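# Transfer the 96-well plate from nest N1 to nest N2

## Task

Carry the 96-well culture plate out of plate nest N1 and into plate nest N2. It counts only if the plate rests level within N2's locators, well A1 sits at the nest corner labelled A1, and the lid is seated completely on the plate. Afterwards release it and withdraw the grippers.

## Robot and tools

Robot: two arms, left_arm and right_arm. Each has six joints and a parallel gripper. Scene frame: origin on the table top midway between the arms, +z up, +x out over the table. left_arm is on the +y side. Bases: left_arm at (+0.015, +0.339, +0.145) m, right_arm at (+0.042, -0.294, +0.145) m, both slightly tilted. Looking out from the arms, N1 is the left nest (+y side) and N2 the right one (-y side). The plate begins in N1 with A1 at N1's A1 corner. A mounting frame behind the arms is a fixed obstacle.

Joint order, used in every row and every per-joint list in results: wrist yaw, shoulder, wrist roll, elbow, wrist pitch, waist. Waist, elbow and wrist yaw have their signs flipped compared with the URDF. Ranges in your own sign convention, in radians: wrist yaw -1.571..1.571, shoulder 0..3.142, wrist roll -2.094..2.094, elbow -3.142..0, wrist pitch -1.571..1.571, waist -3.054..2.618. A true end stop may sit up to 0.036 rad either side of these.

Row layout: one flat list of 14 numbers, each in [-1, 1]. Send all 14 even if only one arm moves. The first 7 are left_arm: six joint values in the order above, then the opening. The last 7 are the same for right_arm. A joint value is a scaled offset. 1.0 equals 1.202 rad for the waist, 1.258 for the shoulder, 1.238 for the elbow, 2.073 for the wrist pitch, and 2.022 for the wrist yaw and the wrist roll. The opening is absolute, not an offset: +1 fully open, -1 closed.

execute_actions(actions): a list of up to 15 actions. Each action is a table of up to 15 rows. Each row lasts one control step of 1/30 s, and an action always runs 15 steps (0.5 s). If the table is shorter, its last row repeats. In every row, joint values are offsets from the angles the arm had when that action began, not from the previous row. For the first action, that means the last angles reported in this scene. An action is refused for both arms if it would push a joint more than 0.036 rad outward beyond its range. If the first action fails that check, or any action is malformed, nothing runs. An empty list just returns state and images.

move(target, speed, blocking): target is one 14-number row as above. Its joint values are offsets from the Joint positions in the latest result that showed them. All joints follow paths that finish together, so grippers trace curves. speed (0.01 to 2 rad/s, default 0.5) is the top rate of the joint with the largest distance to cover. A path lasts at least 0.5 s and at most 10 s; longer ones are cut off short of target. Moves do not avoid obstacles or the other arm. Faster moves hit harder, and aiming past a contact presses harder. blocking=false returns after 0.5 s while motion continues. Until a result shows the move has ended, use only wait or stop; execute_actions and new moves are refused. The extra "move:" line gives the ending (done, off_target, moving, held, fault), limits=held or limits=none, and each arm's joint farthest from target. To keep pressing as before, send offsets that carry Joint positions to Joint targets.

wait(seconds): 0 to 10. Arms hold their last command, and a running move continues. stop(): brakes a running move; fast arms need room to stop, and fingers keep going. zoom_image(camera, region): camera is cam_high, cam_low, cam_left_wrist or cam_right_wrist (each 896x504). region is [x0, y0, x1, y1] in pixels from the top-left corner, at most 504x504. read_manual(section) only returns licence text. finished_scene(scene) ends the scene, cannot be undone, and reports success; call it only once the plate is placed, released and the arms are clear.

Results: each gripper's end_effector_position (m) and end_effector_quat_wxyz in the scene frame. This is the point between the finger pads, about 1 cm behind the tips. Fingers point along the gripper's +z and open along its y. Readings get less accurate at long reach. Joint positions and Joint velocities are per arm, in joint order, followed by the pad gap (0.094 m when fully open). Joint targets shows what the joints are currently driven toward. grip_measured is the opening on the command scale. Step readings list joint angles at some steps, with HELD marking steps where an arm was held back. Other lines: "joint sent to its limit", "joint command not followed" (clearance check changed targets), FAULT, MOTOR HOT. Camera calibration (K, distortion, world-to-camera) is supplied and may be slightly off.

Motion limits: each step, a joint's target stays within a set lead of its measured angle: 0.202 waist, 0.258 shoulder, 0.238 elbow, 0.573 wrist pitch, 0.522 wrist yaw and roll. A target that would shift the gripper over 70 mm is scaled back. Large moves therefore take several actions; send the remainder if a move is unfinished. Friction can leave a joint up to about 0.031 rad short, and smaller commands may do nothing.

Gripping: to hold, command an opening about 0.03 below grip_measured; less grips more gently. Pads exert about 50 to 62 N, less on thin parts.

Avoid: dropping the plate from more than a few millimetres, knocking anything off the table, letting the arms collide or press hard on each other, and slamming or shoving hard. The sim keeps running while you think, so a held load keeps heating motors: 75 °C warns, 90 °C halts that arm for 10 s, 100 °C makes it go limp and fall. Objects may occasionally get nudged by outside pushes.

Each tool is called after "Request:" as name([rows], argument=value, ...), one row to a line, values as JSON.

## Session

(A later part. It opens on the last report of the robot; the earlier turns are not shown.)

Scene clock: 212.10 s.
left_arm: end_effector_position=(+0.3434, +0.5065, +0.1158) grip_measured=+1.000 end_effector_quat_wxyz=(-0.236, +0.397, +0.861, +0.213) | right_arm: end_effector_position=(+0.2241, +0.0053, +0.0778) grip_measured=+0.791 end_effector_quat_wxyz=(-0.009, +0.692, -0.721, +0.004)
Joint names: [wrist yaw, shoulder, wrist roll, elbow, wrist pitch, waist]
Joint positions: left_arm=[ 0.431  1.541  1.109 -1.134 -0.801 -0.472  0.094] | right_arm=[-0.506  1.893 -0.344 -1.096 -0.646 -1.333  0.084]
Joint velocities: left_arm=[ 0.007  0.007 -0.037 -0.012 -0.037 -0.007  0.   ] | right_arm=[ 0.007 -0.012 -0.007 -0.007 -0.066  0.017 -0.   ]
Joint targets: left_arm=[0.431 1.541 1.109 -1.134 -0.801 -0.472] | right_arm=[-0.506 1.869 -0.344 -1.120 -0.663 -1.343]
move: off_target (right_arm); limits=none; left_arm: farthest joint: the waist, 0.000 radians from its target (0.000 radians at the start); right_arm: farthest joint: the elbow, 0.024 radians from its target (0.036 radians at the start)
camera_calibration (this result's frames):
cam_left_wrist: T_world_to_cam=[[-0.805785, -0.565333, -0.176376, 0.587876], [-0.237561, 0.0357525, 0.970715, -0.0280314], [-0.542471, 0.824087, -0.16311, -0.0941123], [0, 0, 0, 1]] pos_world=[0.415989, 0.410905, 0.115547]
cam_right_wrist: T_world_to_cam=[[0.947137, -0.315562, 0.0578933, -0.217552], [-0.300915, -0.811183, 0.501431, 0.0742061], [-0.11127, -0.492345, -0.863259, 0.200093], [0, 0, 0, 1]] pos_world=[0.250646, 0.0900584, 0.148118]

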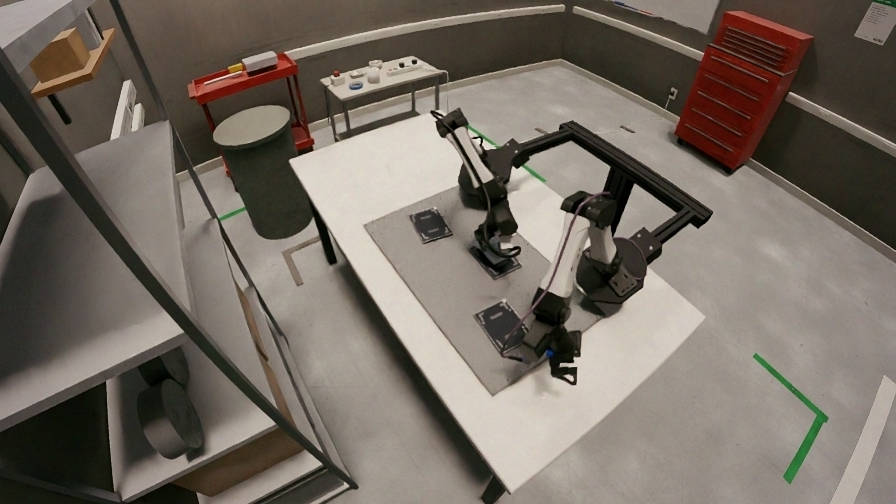

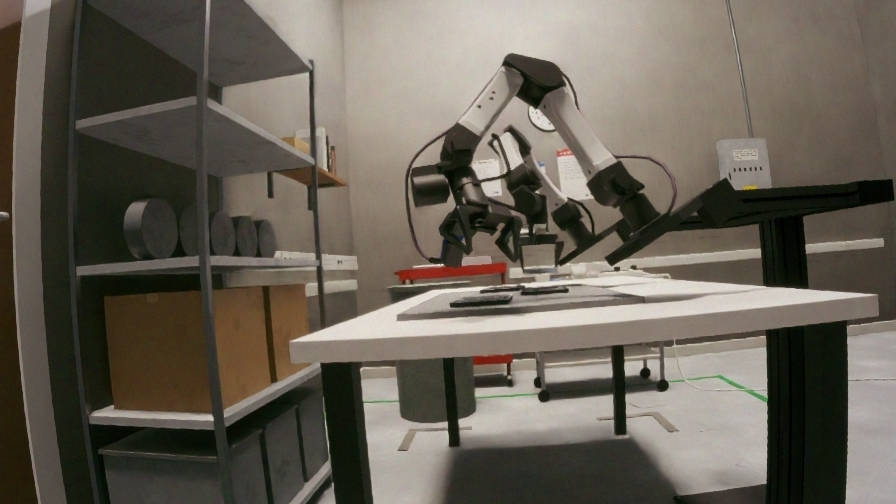

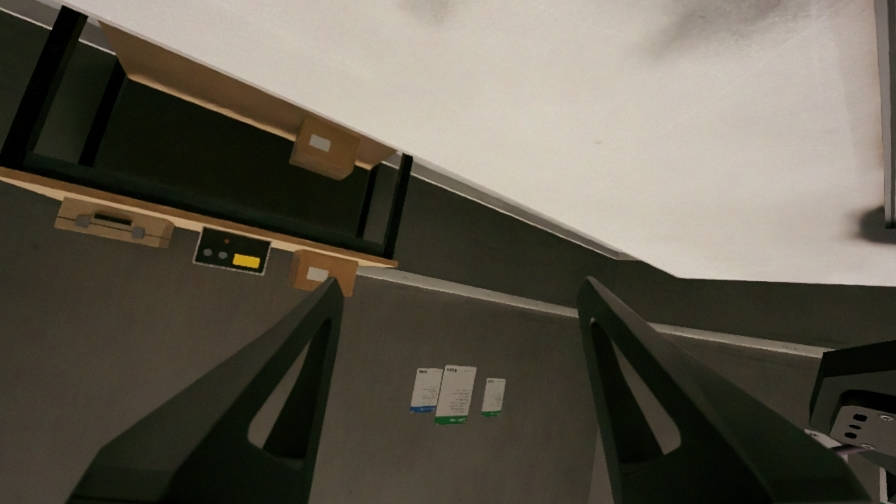

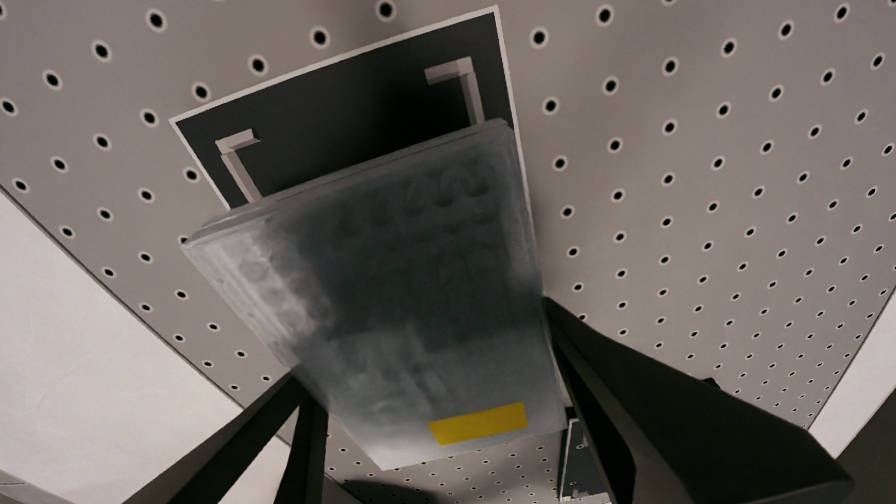

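Request:
move(target=[0,0,0,0,0,0,1, 0.162,-0.562,-0.405,0.357,0.042,0.806,0.75], speed=0.35)

Scene clock: 228.10 s.
left_arm: end_effector_position=(+0.3434, +0.5065, +0.1158) grip_measured=+1.000 end_effector_quat_wxyz=(-0.236, +0.397, +0.861, +0.213) | right_arm: end_effector_position=(+0.3179, -0.2539, +0.0772) grip_measured=+0.791 end_effector_quat_wxyz=(-0.003, -0.631, +0.776, +0.002)
Joint names: [wrist yaw, shoulder, wrist roll, elbow, wrist pitch, waist]
Joint positions: left_arm=[ 0.431  1.541  1.109 -1.134 -0.801 -0.472  0.094] | right_arm=[-0.189  1.208 -1.151 -0.674 -0.574 -0.371  0.084]
Joint velocities: left_arm=[ 0.051 -0.012  0.037 -0.027 -0.051 -0.007  0.   ] | right_arm=[ 0.022 -0.012 -0.037  0.017 -0.037  0.007  0.001]
Joint targets: left_arm=[0.431 1.541 1.109 -1.134 -0.801 -0.472] | right_arm=[-0.179 1.186 -1.163 -0.653 -0.559 -0.364]
move: off_target (right_arm); limits=none; left_arm: farthest joint: the waist, 0.000 radians from its target (0.000 radians at the start); right_arm: farthest joint: the shoulder, 0.022 radians from its target (0.707 radians at the start)
camera_calibration (this result's frames):
cam_left_wrist: T_world_to_cam=[[-0.805785, -0.565333, -0.176376, 0.587876], [-0.237561, 0.0357525, 0.970715, -0.0280314], [-0.542471, 0.824087, -0.16311, -0.0941123], [0, 0, 0, 1]] pos_world=[0.415989, 0.410905, 0.115547]
cam_right_wrist: T_world_to_cam=[[0.884203, -0.465592, 0.03755, -0.404745], [-0.416415, -0.74928, 0.514954, -0.0561513], [-0.211623, -0.47096, -0.856395, 0.119185], [0, 0, 0, 1]] pos_world=[0.359717, -0.174388, 0.146183]

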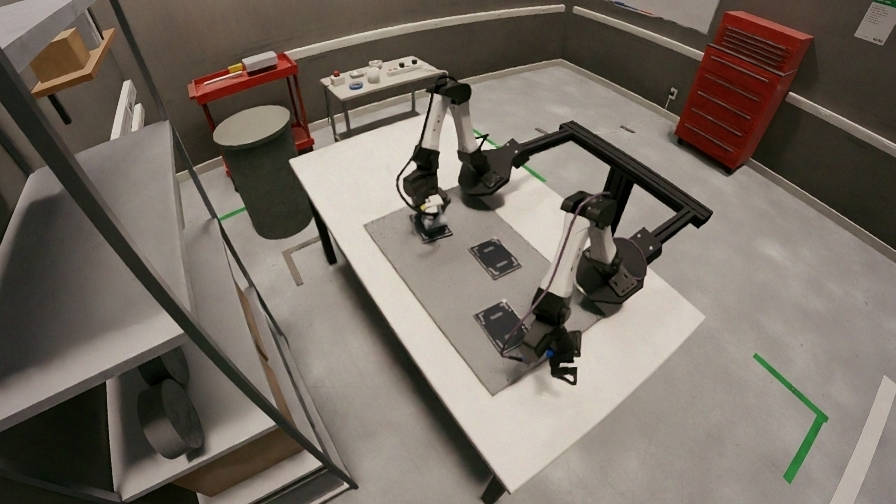

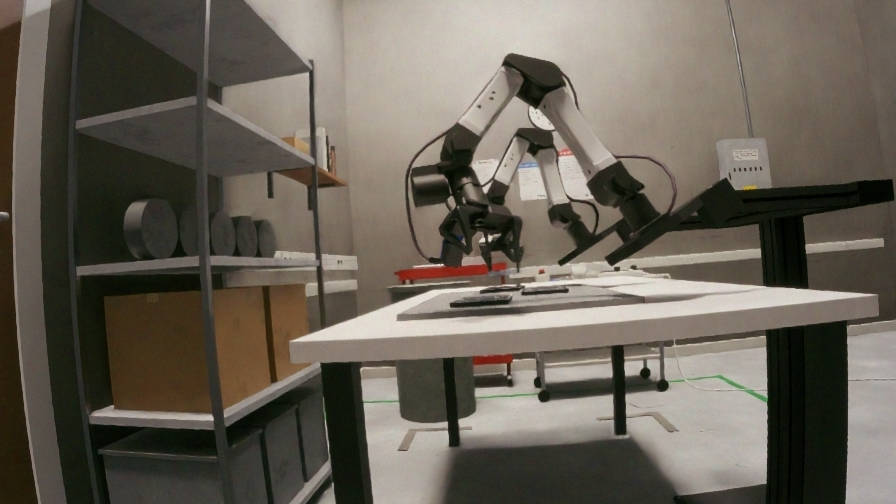

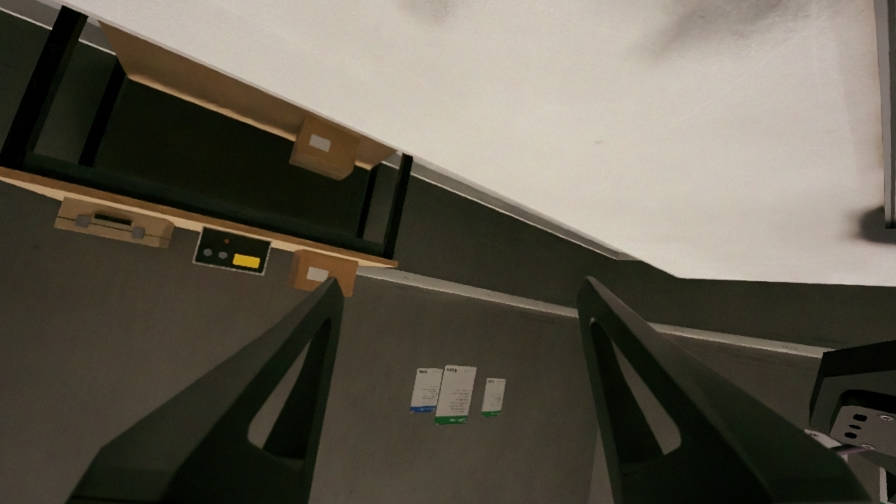

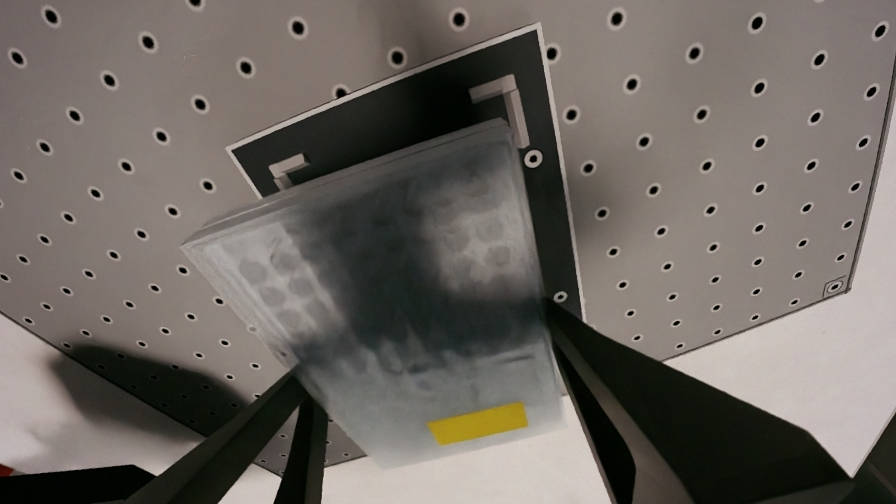

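Request:
execute_actions(actions=[])

Scene clock: 242.20 s.
left_arm: end_effector_position=(+0.3434, +0.5065, +0.1158) grip_measured=+1.000 end_effector_quat_wxyz=(-0.236, +0.397, +0.861, +0.213) | right_arm: end_effector_position=(+0.3179, -0.2539, +0.0772) grip_measured=+0.791 end_effector_quat_wxyz=(-0.003, -0.631, +0.776, +0.002)
Joint names: [wrist yaw, shoulder, wrist roll, elbow, wrist pitch, waist]
Joint positions: left_arm=[ 0.431  1.541  1.109 -1.134 -0.801 -0.472  0.094] | right_arm=[-0.188  1.208 -1.151 -0.674 -0.574 -0.371  0.084]
Joint velocities: left_arm=[ 0.051 -0.012  0.022  0.017 -0.007 -0.007  0.   ] | right_arm=[ 0.037 -0.012 -0.037 -0.002  0.022  0.012  0.   ]
Joint targets: left_arm=[0.431 1.541 1.109 -1.134 -0.801 -0.472] | right_arm=[-0.179 1.186 -1.163 -0.653 -0.559 -0.364]
camera_calibration (this result's frames):
cam_left_wrist: T_world_to_cam=[[-0.805785, -0.565333, -0.176376, 0.587876], [-0.237561, 0.0357525, 0.970715, -0.0280314], [-0.542471, 0.824087, -0.16311, -0.0941123], [0, 0, 0, 1]] pos_world=[0.415989, 0.410905, 0.115547]
cam_right_wrist: T_world_to_cam=[[0.884382, -0.465271, 0.0373031, -0.404659], [-0.416089, -0.749631, 0.514707, -0.0562829], [-0.211515, -0.470719, -0.856554, 0.119251], [0, 0, 0, 1]] pos_world=[0.359678, -0.174334, 0.146209]

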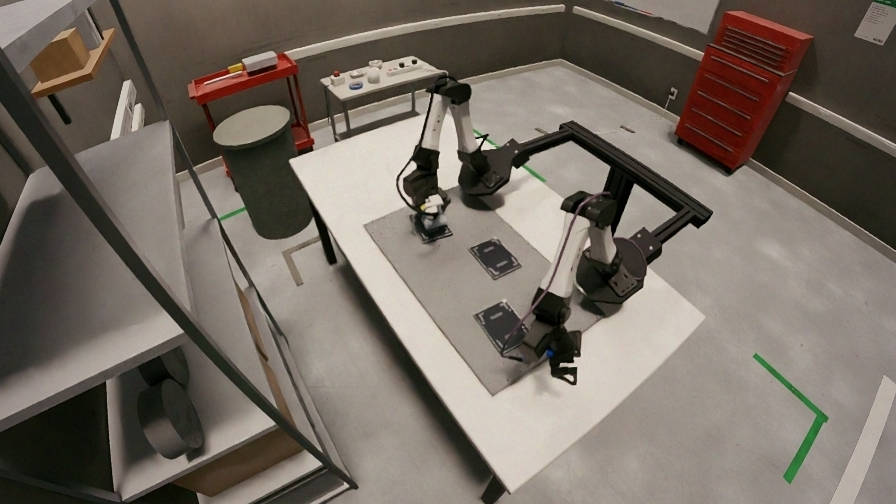

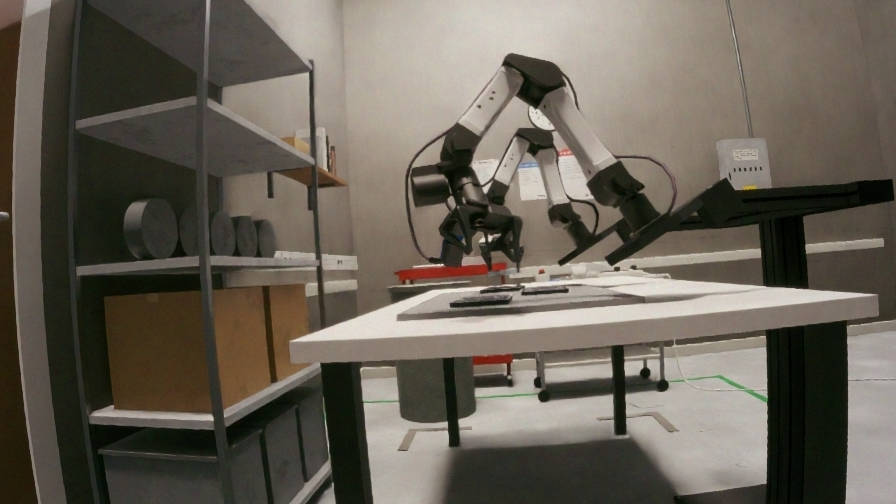

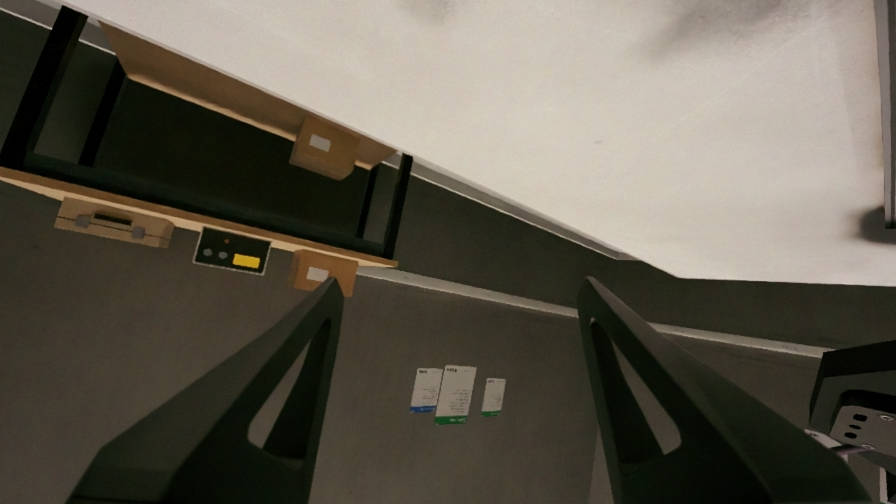

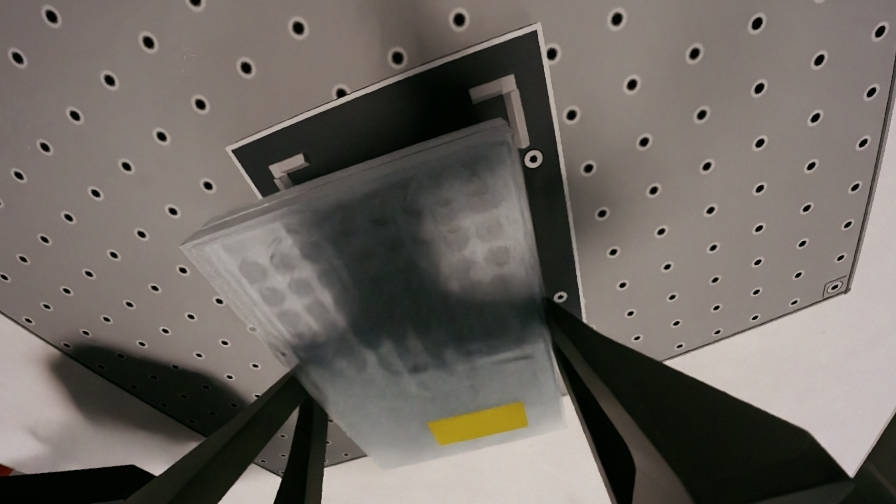

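Request:
move(target=[0,0,0,0,0,0,1,0,0.062,0,0.034,0.046,0.012,0.75], speed=0.08)

Scene clock: 245.63 s.
left_arm: end_effector_position=(+0.3434, +0.5065, +0.1158) grip_measured=+1.000 end_effector_quat_wxyz=(-0.236, +0.397, +0.861, +0.213) | right_arm: end_effector_position=(+0.3176, -0.2526, +0.0604) grip_measured=+0.791 end_effector_quat_wxyz=(-0.005, -0.629, +0.777, +0.001)
Joint names: [wrist yaw, shoulder, wrist roll, elbow, wrist pitch, waist]
Joint positions: left_arm=[ 0.431  1.541  1.109 -1.134 -0.801 -0.472  0.094] | right_arm=[-0.188  1.27  -1.151 -0.652 -0.493 -0.365  0.084]
Joint velocities: left_arm=[ 0.081  0.022  0.022  0.017  0.007 -0.002  0.   ] | right_arm=[ 0.037 -0.002 -0.007 -0.002  0.007  0.012 -0.   ]
Joint targets: left_arm=[0.431 1.541 1.109 -1.134 -0.801 -0.472] | right_arm=[-0.188 1.286 -1.151 -0.632 -0.478 -0.357]
move: done; limits=none; left_arm: farthest joint: the waist, 0.000 radians from its target (0.000 radians at the start); right_arm: farthest joint: the elbow, 0.020 radians from its target (0.042 radians at the start)
camera_calibration (this result's frames):
cam_left_wrist: T_world_to_cam=[[-0.805785, -0.565333, -0.176376, 0.587876], [-0.237561, 0.0357525, 0.970715, -0.0280314], [-0.542471, 0.824087, -0.16311, -0.0941123], [0, 0, 0, 1]] pos_world=[0.415989, 0.410905, 0.115547]
cam_right_wrist: T_world_to_cam=[[0.882116, -0.469649, 0.0360685, -0.403451], [-0.418169, -0.745573, 0.518899, -0.0453358], [-0.216809, -0.472811, -0.854075, 0.106377], [0, 0, 0, 1]] pos_world=[0.359996, -0.172986, 0.12893]

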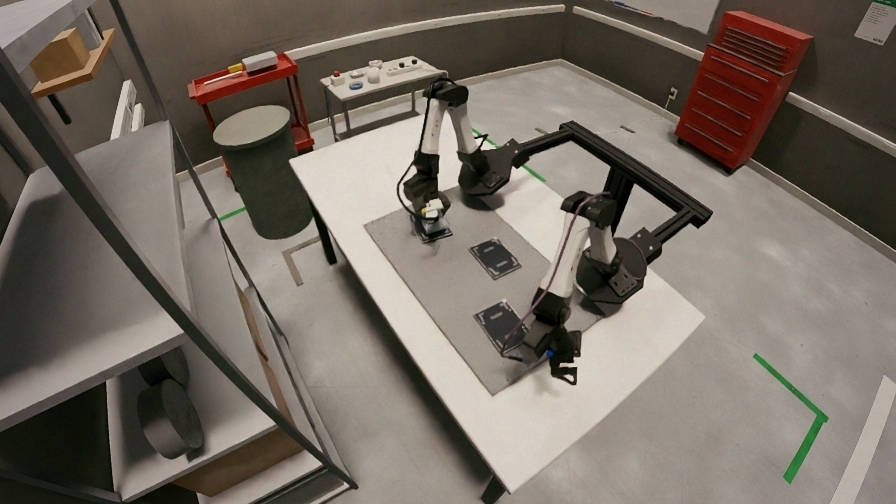

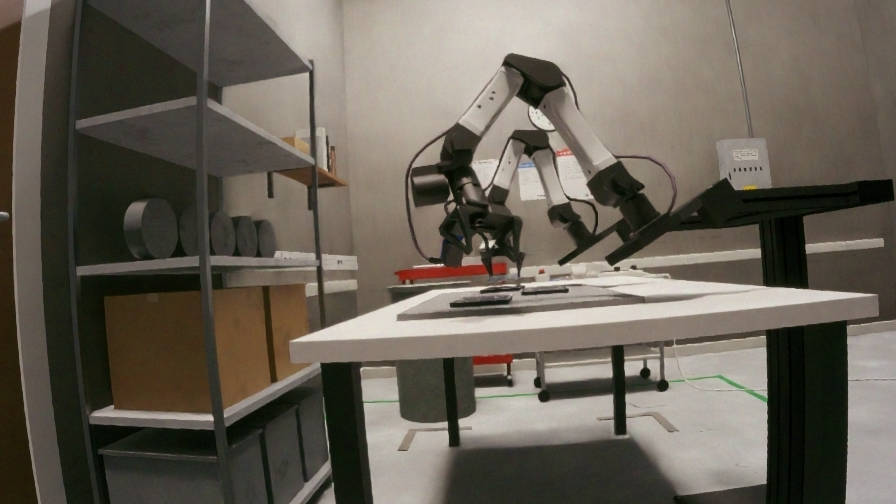

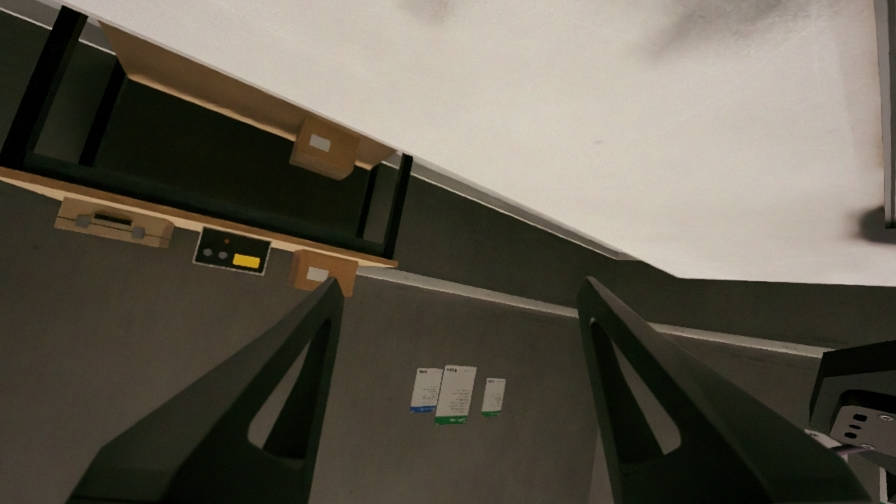

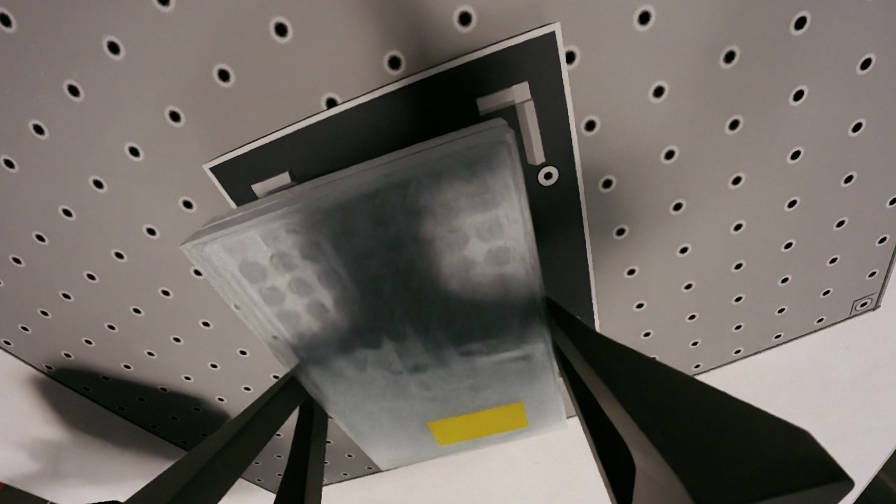

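Request:
move(target=[0,0,0,0,0,0,1,0,0.022,-0.015,-0.038,-0.011,0.03,0.75], speed=0.06)

Scene clock: 258.23 s.
left_arm: end_effector_position=(+0.3434, +0.5065, +0.1158) grip_measured=+1.000 end_effector_quat_wxyz=(-0.236, +0.397, +0.861, +0.213) | right_arm: end_effector_position=(+0.3243, -0.2597, +0.0607) grip_measured=+0.791 end_effector_quat_wxyz=(-0.008, -0.626, +0.779, -0.004)
Joint names: [wrist yaw, shoulder, wrist roll, elbow, wrist pitch, waist]
Joint positions: left_arm=[ 0.431  1.541  1.109 -1.134 -0.801 -0.472  0.094] | right_arm=[-0.188  1.281 -1.169 -0.674 -0.5   -0.336  0.084]
Joint velocities: left_arm=[-0.081  0.002 -0.022 -0.002  0.051  0.017  0.   ] | right_arm=[ 0.066  0.007  0.007  0.012 -0.066  0.007 -0.   ]
Joint targets: left_arm=[0.431 1.541 1.109 -1.134 -0.801 -0.472] | right_arm=[-0.188 1.297 -1.181 -0.699 -0.516 -0.329]
move: off_target (right_arm); limits=none; left_arm: farthest joint: the waist, 0.000 radians from its target (0.000 radians at the start); right_arm: farthest joint: the elbow, 0.025 radians from its target (0.047 radians at the start)
camera_calibration (this result's frames):
cam_left_wrist: T_world_to_cam=[[-0.805785, -0.565333, -0.176376, 0.587876], [-0.237561, 0.0357525, 0.970715, -0.0280314], [-0.542471, 0.824087, -0.16311, -0.0941123], [0, 0, 0, 1]] pos_world=[0.415989, 0.410905, 0.115547]
cam_right_wrist: T_world_to_cam=[[0.878651, -0.47546, 0.0437004, -0.4136], [-0.424497, -0.736002, 0.527355, -0.0439535], [-0.218572, -0.481912, -0.848521, 0.102638], [0, 0, 0, 1]] pos_world=[0.367186, -0.179538, 0.128344]

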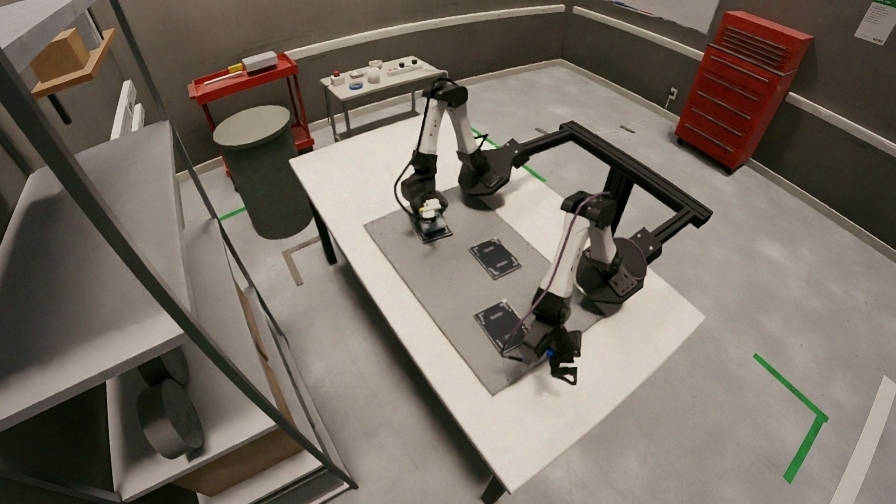

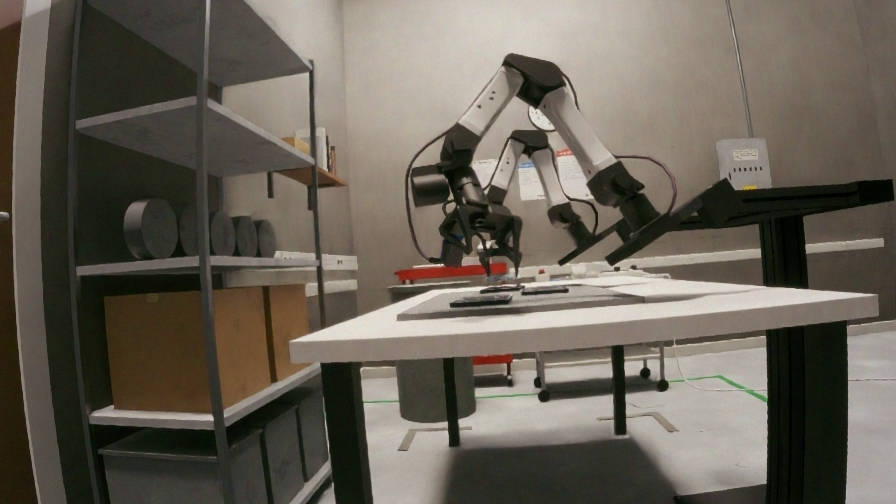

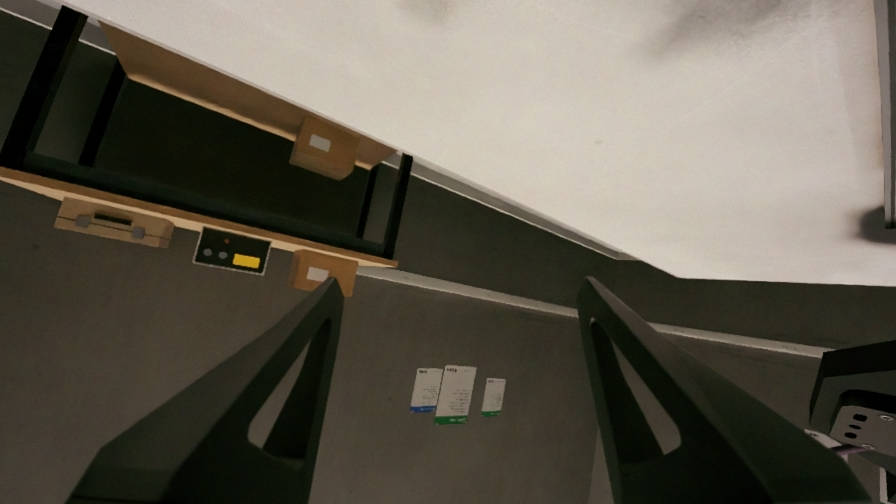

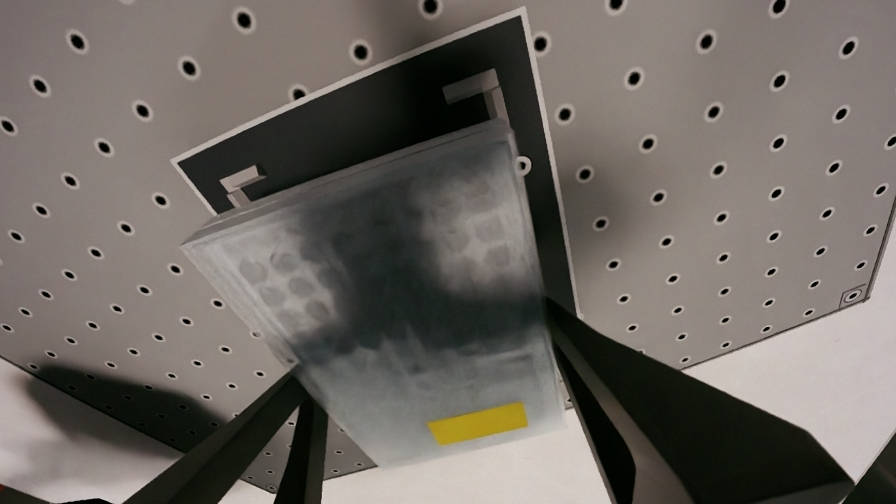

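Request:
move(target=[0,0,0,0,0,0,1,0,0.036,0.018,0.022,0.027,0,0.75], speed=0.06)

Scene clock: 263.07 s.
left_arm: end_effector_position=(+0.3434, +0.5065, +0.1158) grip_measured=+1.000 end_effector_quat_wxyz=(-0.236, +0.397, +0.861, +0.213) | right_arm: end_effector_position=(+0.3290, -0.2577, +0.0545) grip_measured=+0.791 end_effector_quat_wxyz=(-0.003, -0.616, +0.788, -0.007)
Joint names: [wrist yaw, shoulder, wrist roll, elbow, wrist pitch, waist]
Joint positions: left_arm=[ 0.431  1.541  1.109 -1.134 -0.801 -0.472  0.094] | right_arm=[-0.188  1.31  -1.145 -0.674 -0.459 -0.336  0.084]
Joint velocities: left_arm=[ 0.022  0.012 -0.007 -0.007 -0.037  0.012  0.   ] | right_arm=[-0.037 -0.017  0.037  0.002 -0.007  0.022 -0.001]
Joint targets: left_arm=[0.431 1.541 1.109 -1.134 -0.801 -0.472] | right_arm=[-0.188 1.326 -1.133 -0.647 -0.444 -0.336]
move: off_target (right_arm); limits=none; left_arm: farthest joint: the waist, 0.000 radians from its target (0.000 radians at the start); right_arm: farthest joint: the elbow, 0.027 radians from its target (0.027 radians at the start)
camera_calibration (this result's frames):
cam_left_wrist: T_world_to_cam=[[-0.805785, -0.565333, -0.176376, 0.587876], [-0.237561, 0.0357525, 0.970715, -0.0280314], [-0.542471, 0.824087, -0.16311, -0.0941123], [0, 0, 0, 1]] pos_world=[0.415989, 0.410905, 0.115547]
cam_right_wrist: T_world_to_cam=[[0.865144, -0.498683, 0.0533083, -0.418553], [-0.450272, -0.725523, 0.520452, -0.0256832], [-0.220864, -0.474269, -0.852225, 0.102245], [0, 0, 0, 1]] pos_world=[0.373127, -0.178867, 0.122815]

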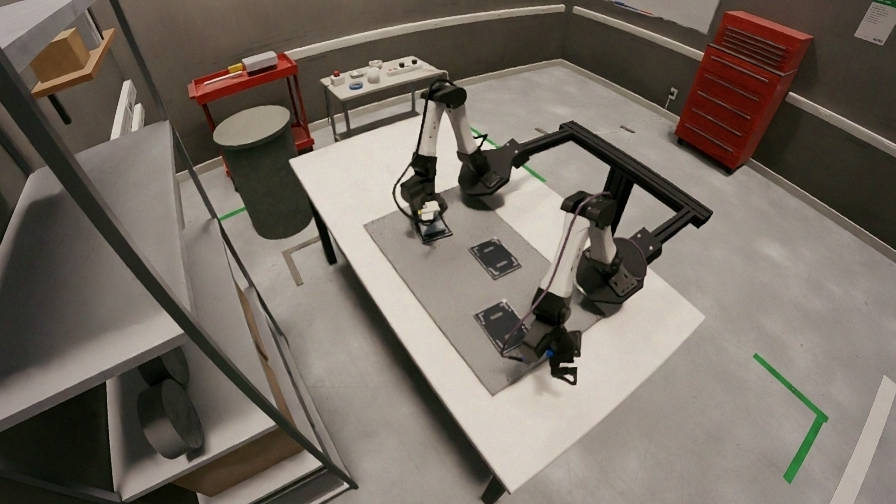

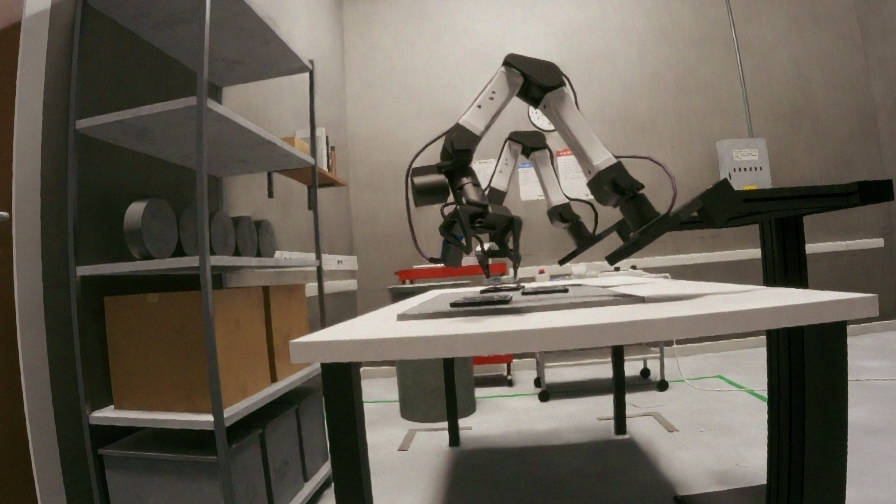

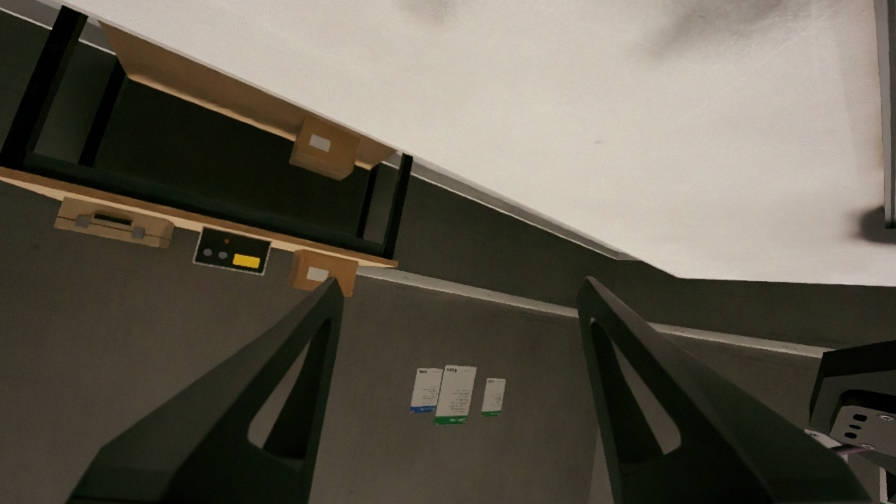

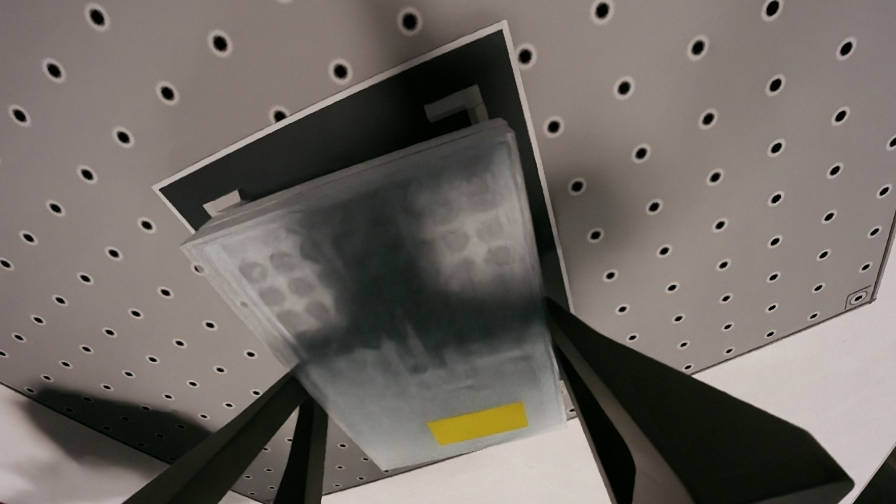

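Request:
move(target=[0,0,0,0,0,0,1,0,0,-0.03,0.036,0,0,0.75], speed=0.06)

Scene clock: 269.00 s.
left_arm: end_effector_position=(+0.3434, +0.5065, +0.1158) grip_measured=+1.000 end_effector_quat_wxyz=(-0.236, +0.397, +0.861, +0.213) | right_arm: end_effector_position=(+0.3187, -0.2589, +0.0508) grip_measured=+0.791 end_effector_quat_wxyz=(+0.013, +0.636, -0.771, +0.001)
Joint names: [wrist yaw, shoulder, wrist roll, elbow, wrist pitch, waist]
Joint positions: left_arm=[ 0.431  1.541  1.109 -1.134 -0.801 -0.472  0.094] | right_arm=[-0.188  1.31  -1.193 -0.65  -0.458 -0.336  0.084]
Joint velocities: left_arm=[ 0.051 -0.007 -0.051  0.007  0.007 -0.002  0.   ] | right_arm=[ 0.037  0.012 -0.139  0.002  0.037  0.002 -0.001]
Joint targets: left_arm=[0.431 1.541 1.109 -1.134 -0.801 -0.472] | right_arm=[-0.188 1.310 -1.205 -0.630 -0.459 -0.336]
move: off_target (right_arm); limits=none; left_arm: farthest joint: the waist, 0.000 radians from its target (0.000 radians at the start); right_arm: farthest joint: the elbow, 0.021 radians from its target (0.045 radians at the start)
camera_calibration (this result's frames):
cam_left_wrist: T_world_to_cam=[[-0.805785, -0.565333, -0.176376, 0.587876], [-0.237561, 0.0357525, 0.970715, -0.0280314], [-0.542471, 0.824087, -0.16311, -0.0941123], [0, 0, 0, 1]] pos_world=[0.415989, 0.410905, 0.115547]
cam_right_wrist: T_world_to_cam=[[0.89112, -0.452446, 0.0346064, -0.405434], [-0.399371, -0.745804, 0.533178, -0.0513843], [-0.215425, -0.488946, -0.845295, 0.0903208], [0, 0, 0, 1]] pos_world=[0.360226, -0.177597, 0.117775]

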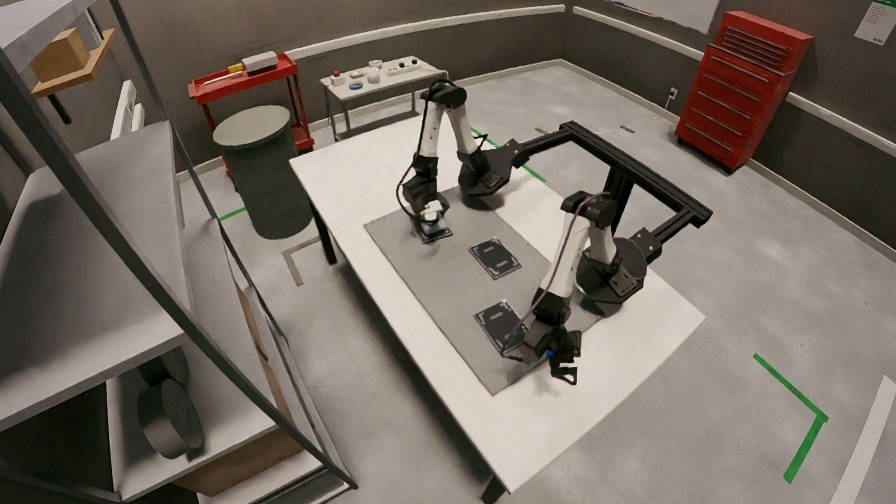

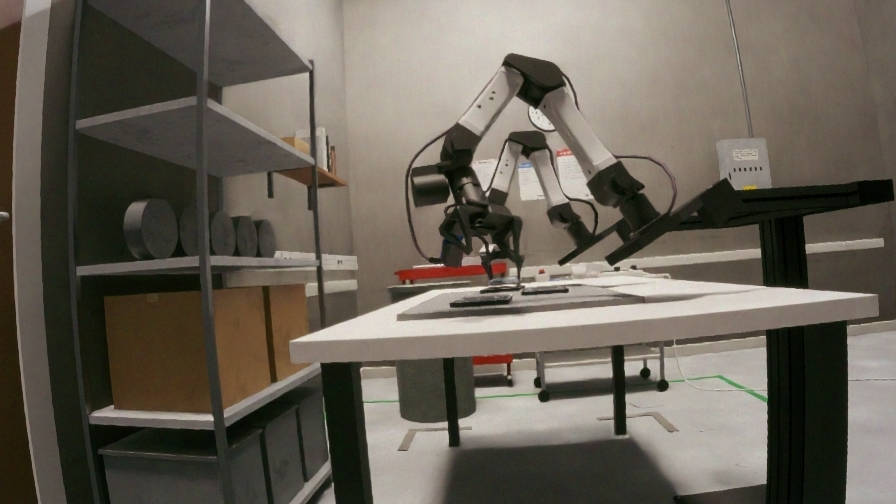

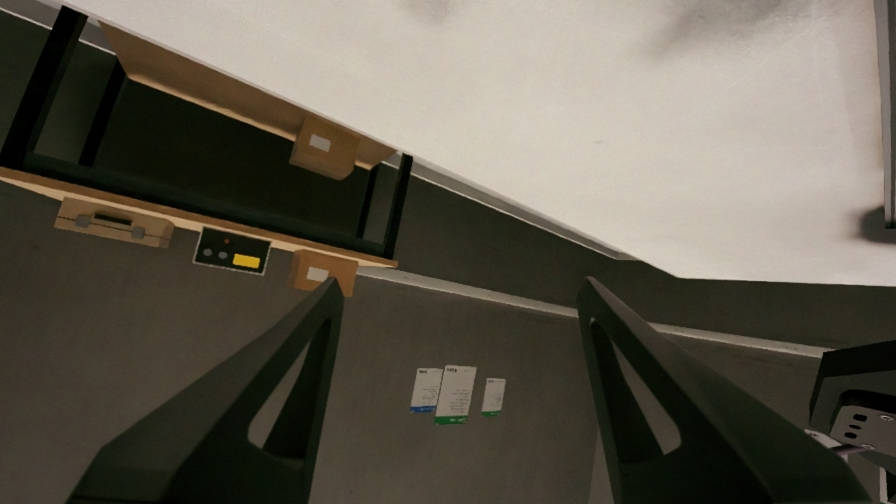

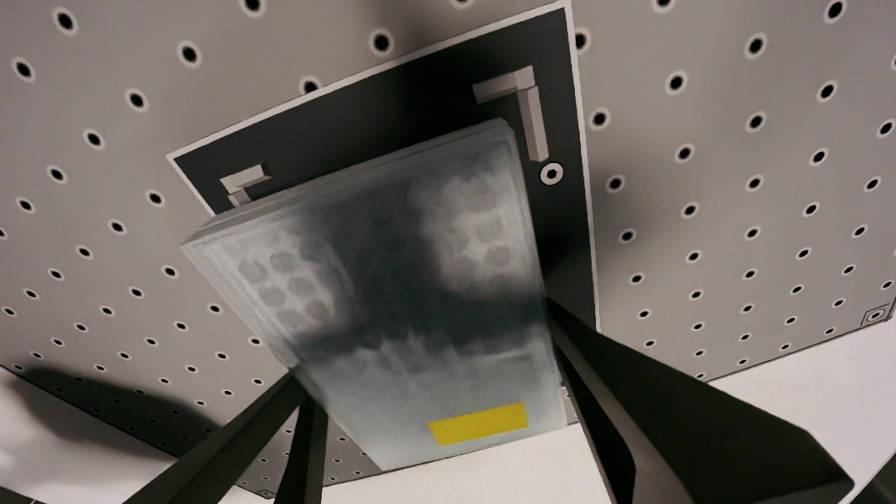

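Request:
move(target=[0,0,0,0,0,0,1,0,0,0,-0.031,0,0,0.75], speed=0.03)

Scene clock: 275.17 s.
left_arm: end_effector_position=(+0.3434, +0.5065, +0.1158) grip_measured=+1.000 end_effector_quat_wxyz=(-0.236, +0.397, +0.861, +0.213) | right_arm: end_effector_position=(+0.3251, -0.2582, +0.0530) grip_measured=+0.791 end_effector_quat_wxyz=(+0.007, +0.636, -0.772, +0.005)
Joint names: [wrist yaw, shoulder, wrist roll, elbow, wrist pitch, waist]
Joint positions: left_arm=[ 0.431  1.541  1.109 -1.134 -0.801 -0.472  0.094] | right_arm=[-0.188  1.31  -1.194 -0.665 -0.458 -0.336  0.084]
Joint velocities: left_arm=[-0.051 -0.002 -0.022  0.007 -0.081 -0.007  0.   ] | right_arm=[ 0.066  0.002 -0.037 -0.002  0.037  0.007  0.   ]
Joint targets: left_arm=[0.431 1.541 1.109 -1.134 -0.801 -0.472] | right_arm=[-0.188 1.310 -1.194 -0.688 -0.458 -0.336]
move: off_target (right_arm); limits=none; left_arm: farthest joint: the waist, 0.000 radians from its target (0.000 radians at the start); right_arm: farthest joint: the elbow, 0.023 radians from its target (0.038 radians at the start)
camera_calibration (this result's frames):
cam_left_wrist: T_world_to_cam=[[-0.805785, -0.565333, -0.176376, 0.587876], [-0.237561, 0.0357525, 0.970715, -0.0280314], [-0.542471, 0.824087, -0.16311, -0.0941123], [0, 0, 0, 1]] pos_world=[0.415989, 0.410905, 0.115547]
cam_right_wrist: T_world_to_cam=[[0.889769, -0.454095, 0.0459189, -0.411447], [-0.408091, -0.746482, 0.525573, -0.0464061], [-0.204382, -0.486378, -0.849509, 0.0913041], [0, 0, 0, 1]] pos_world=[0.365816, -0.177069, 0.120847]

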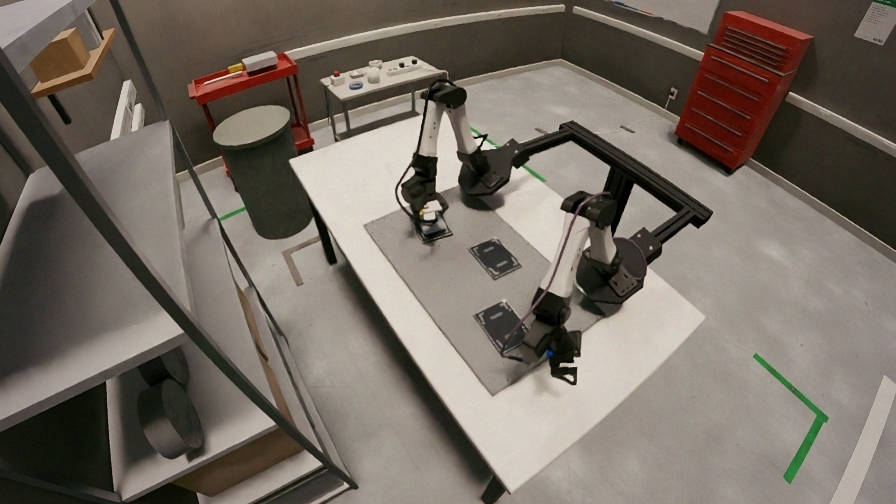

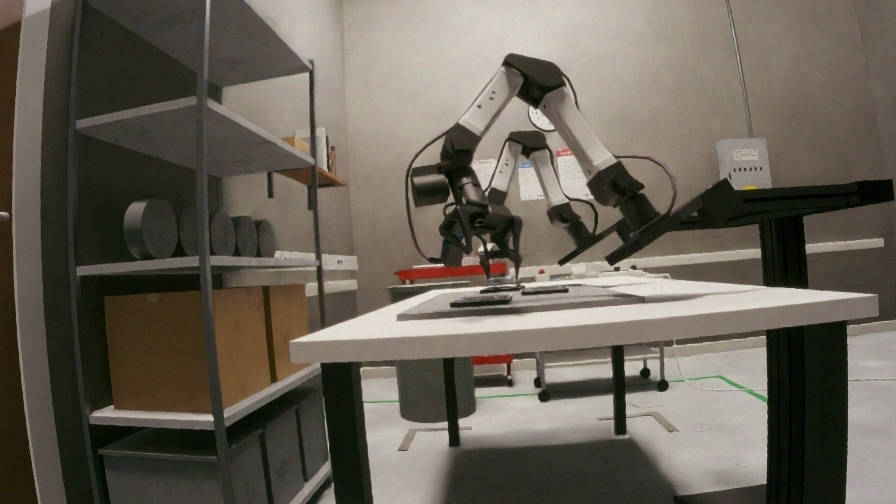

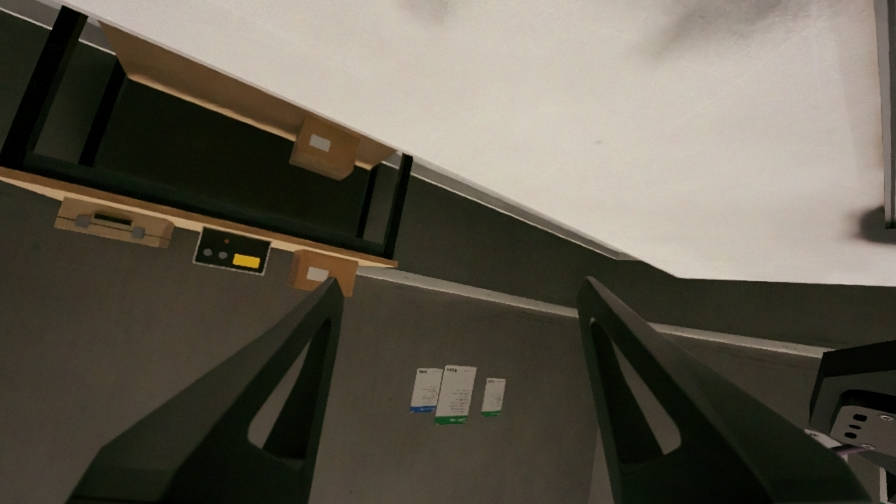

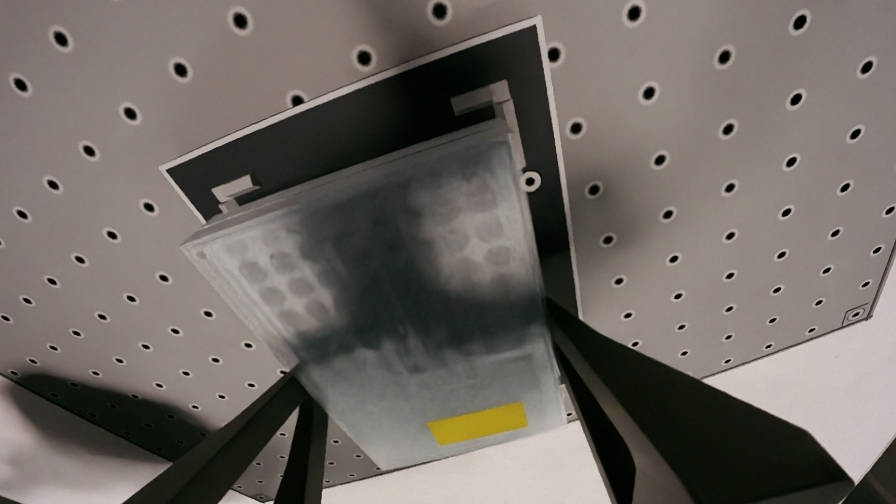

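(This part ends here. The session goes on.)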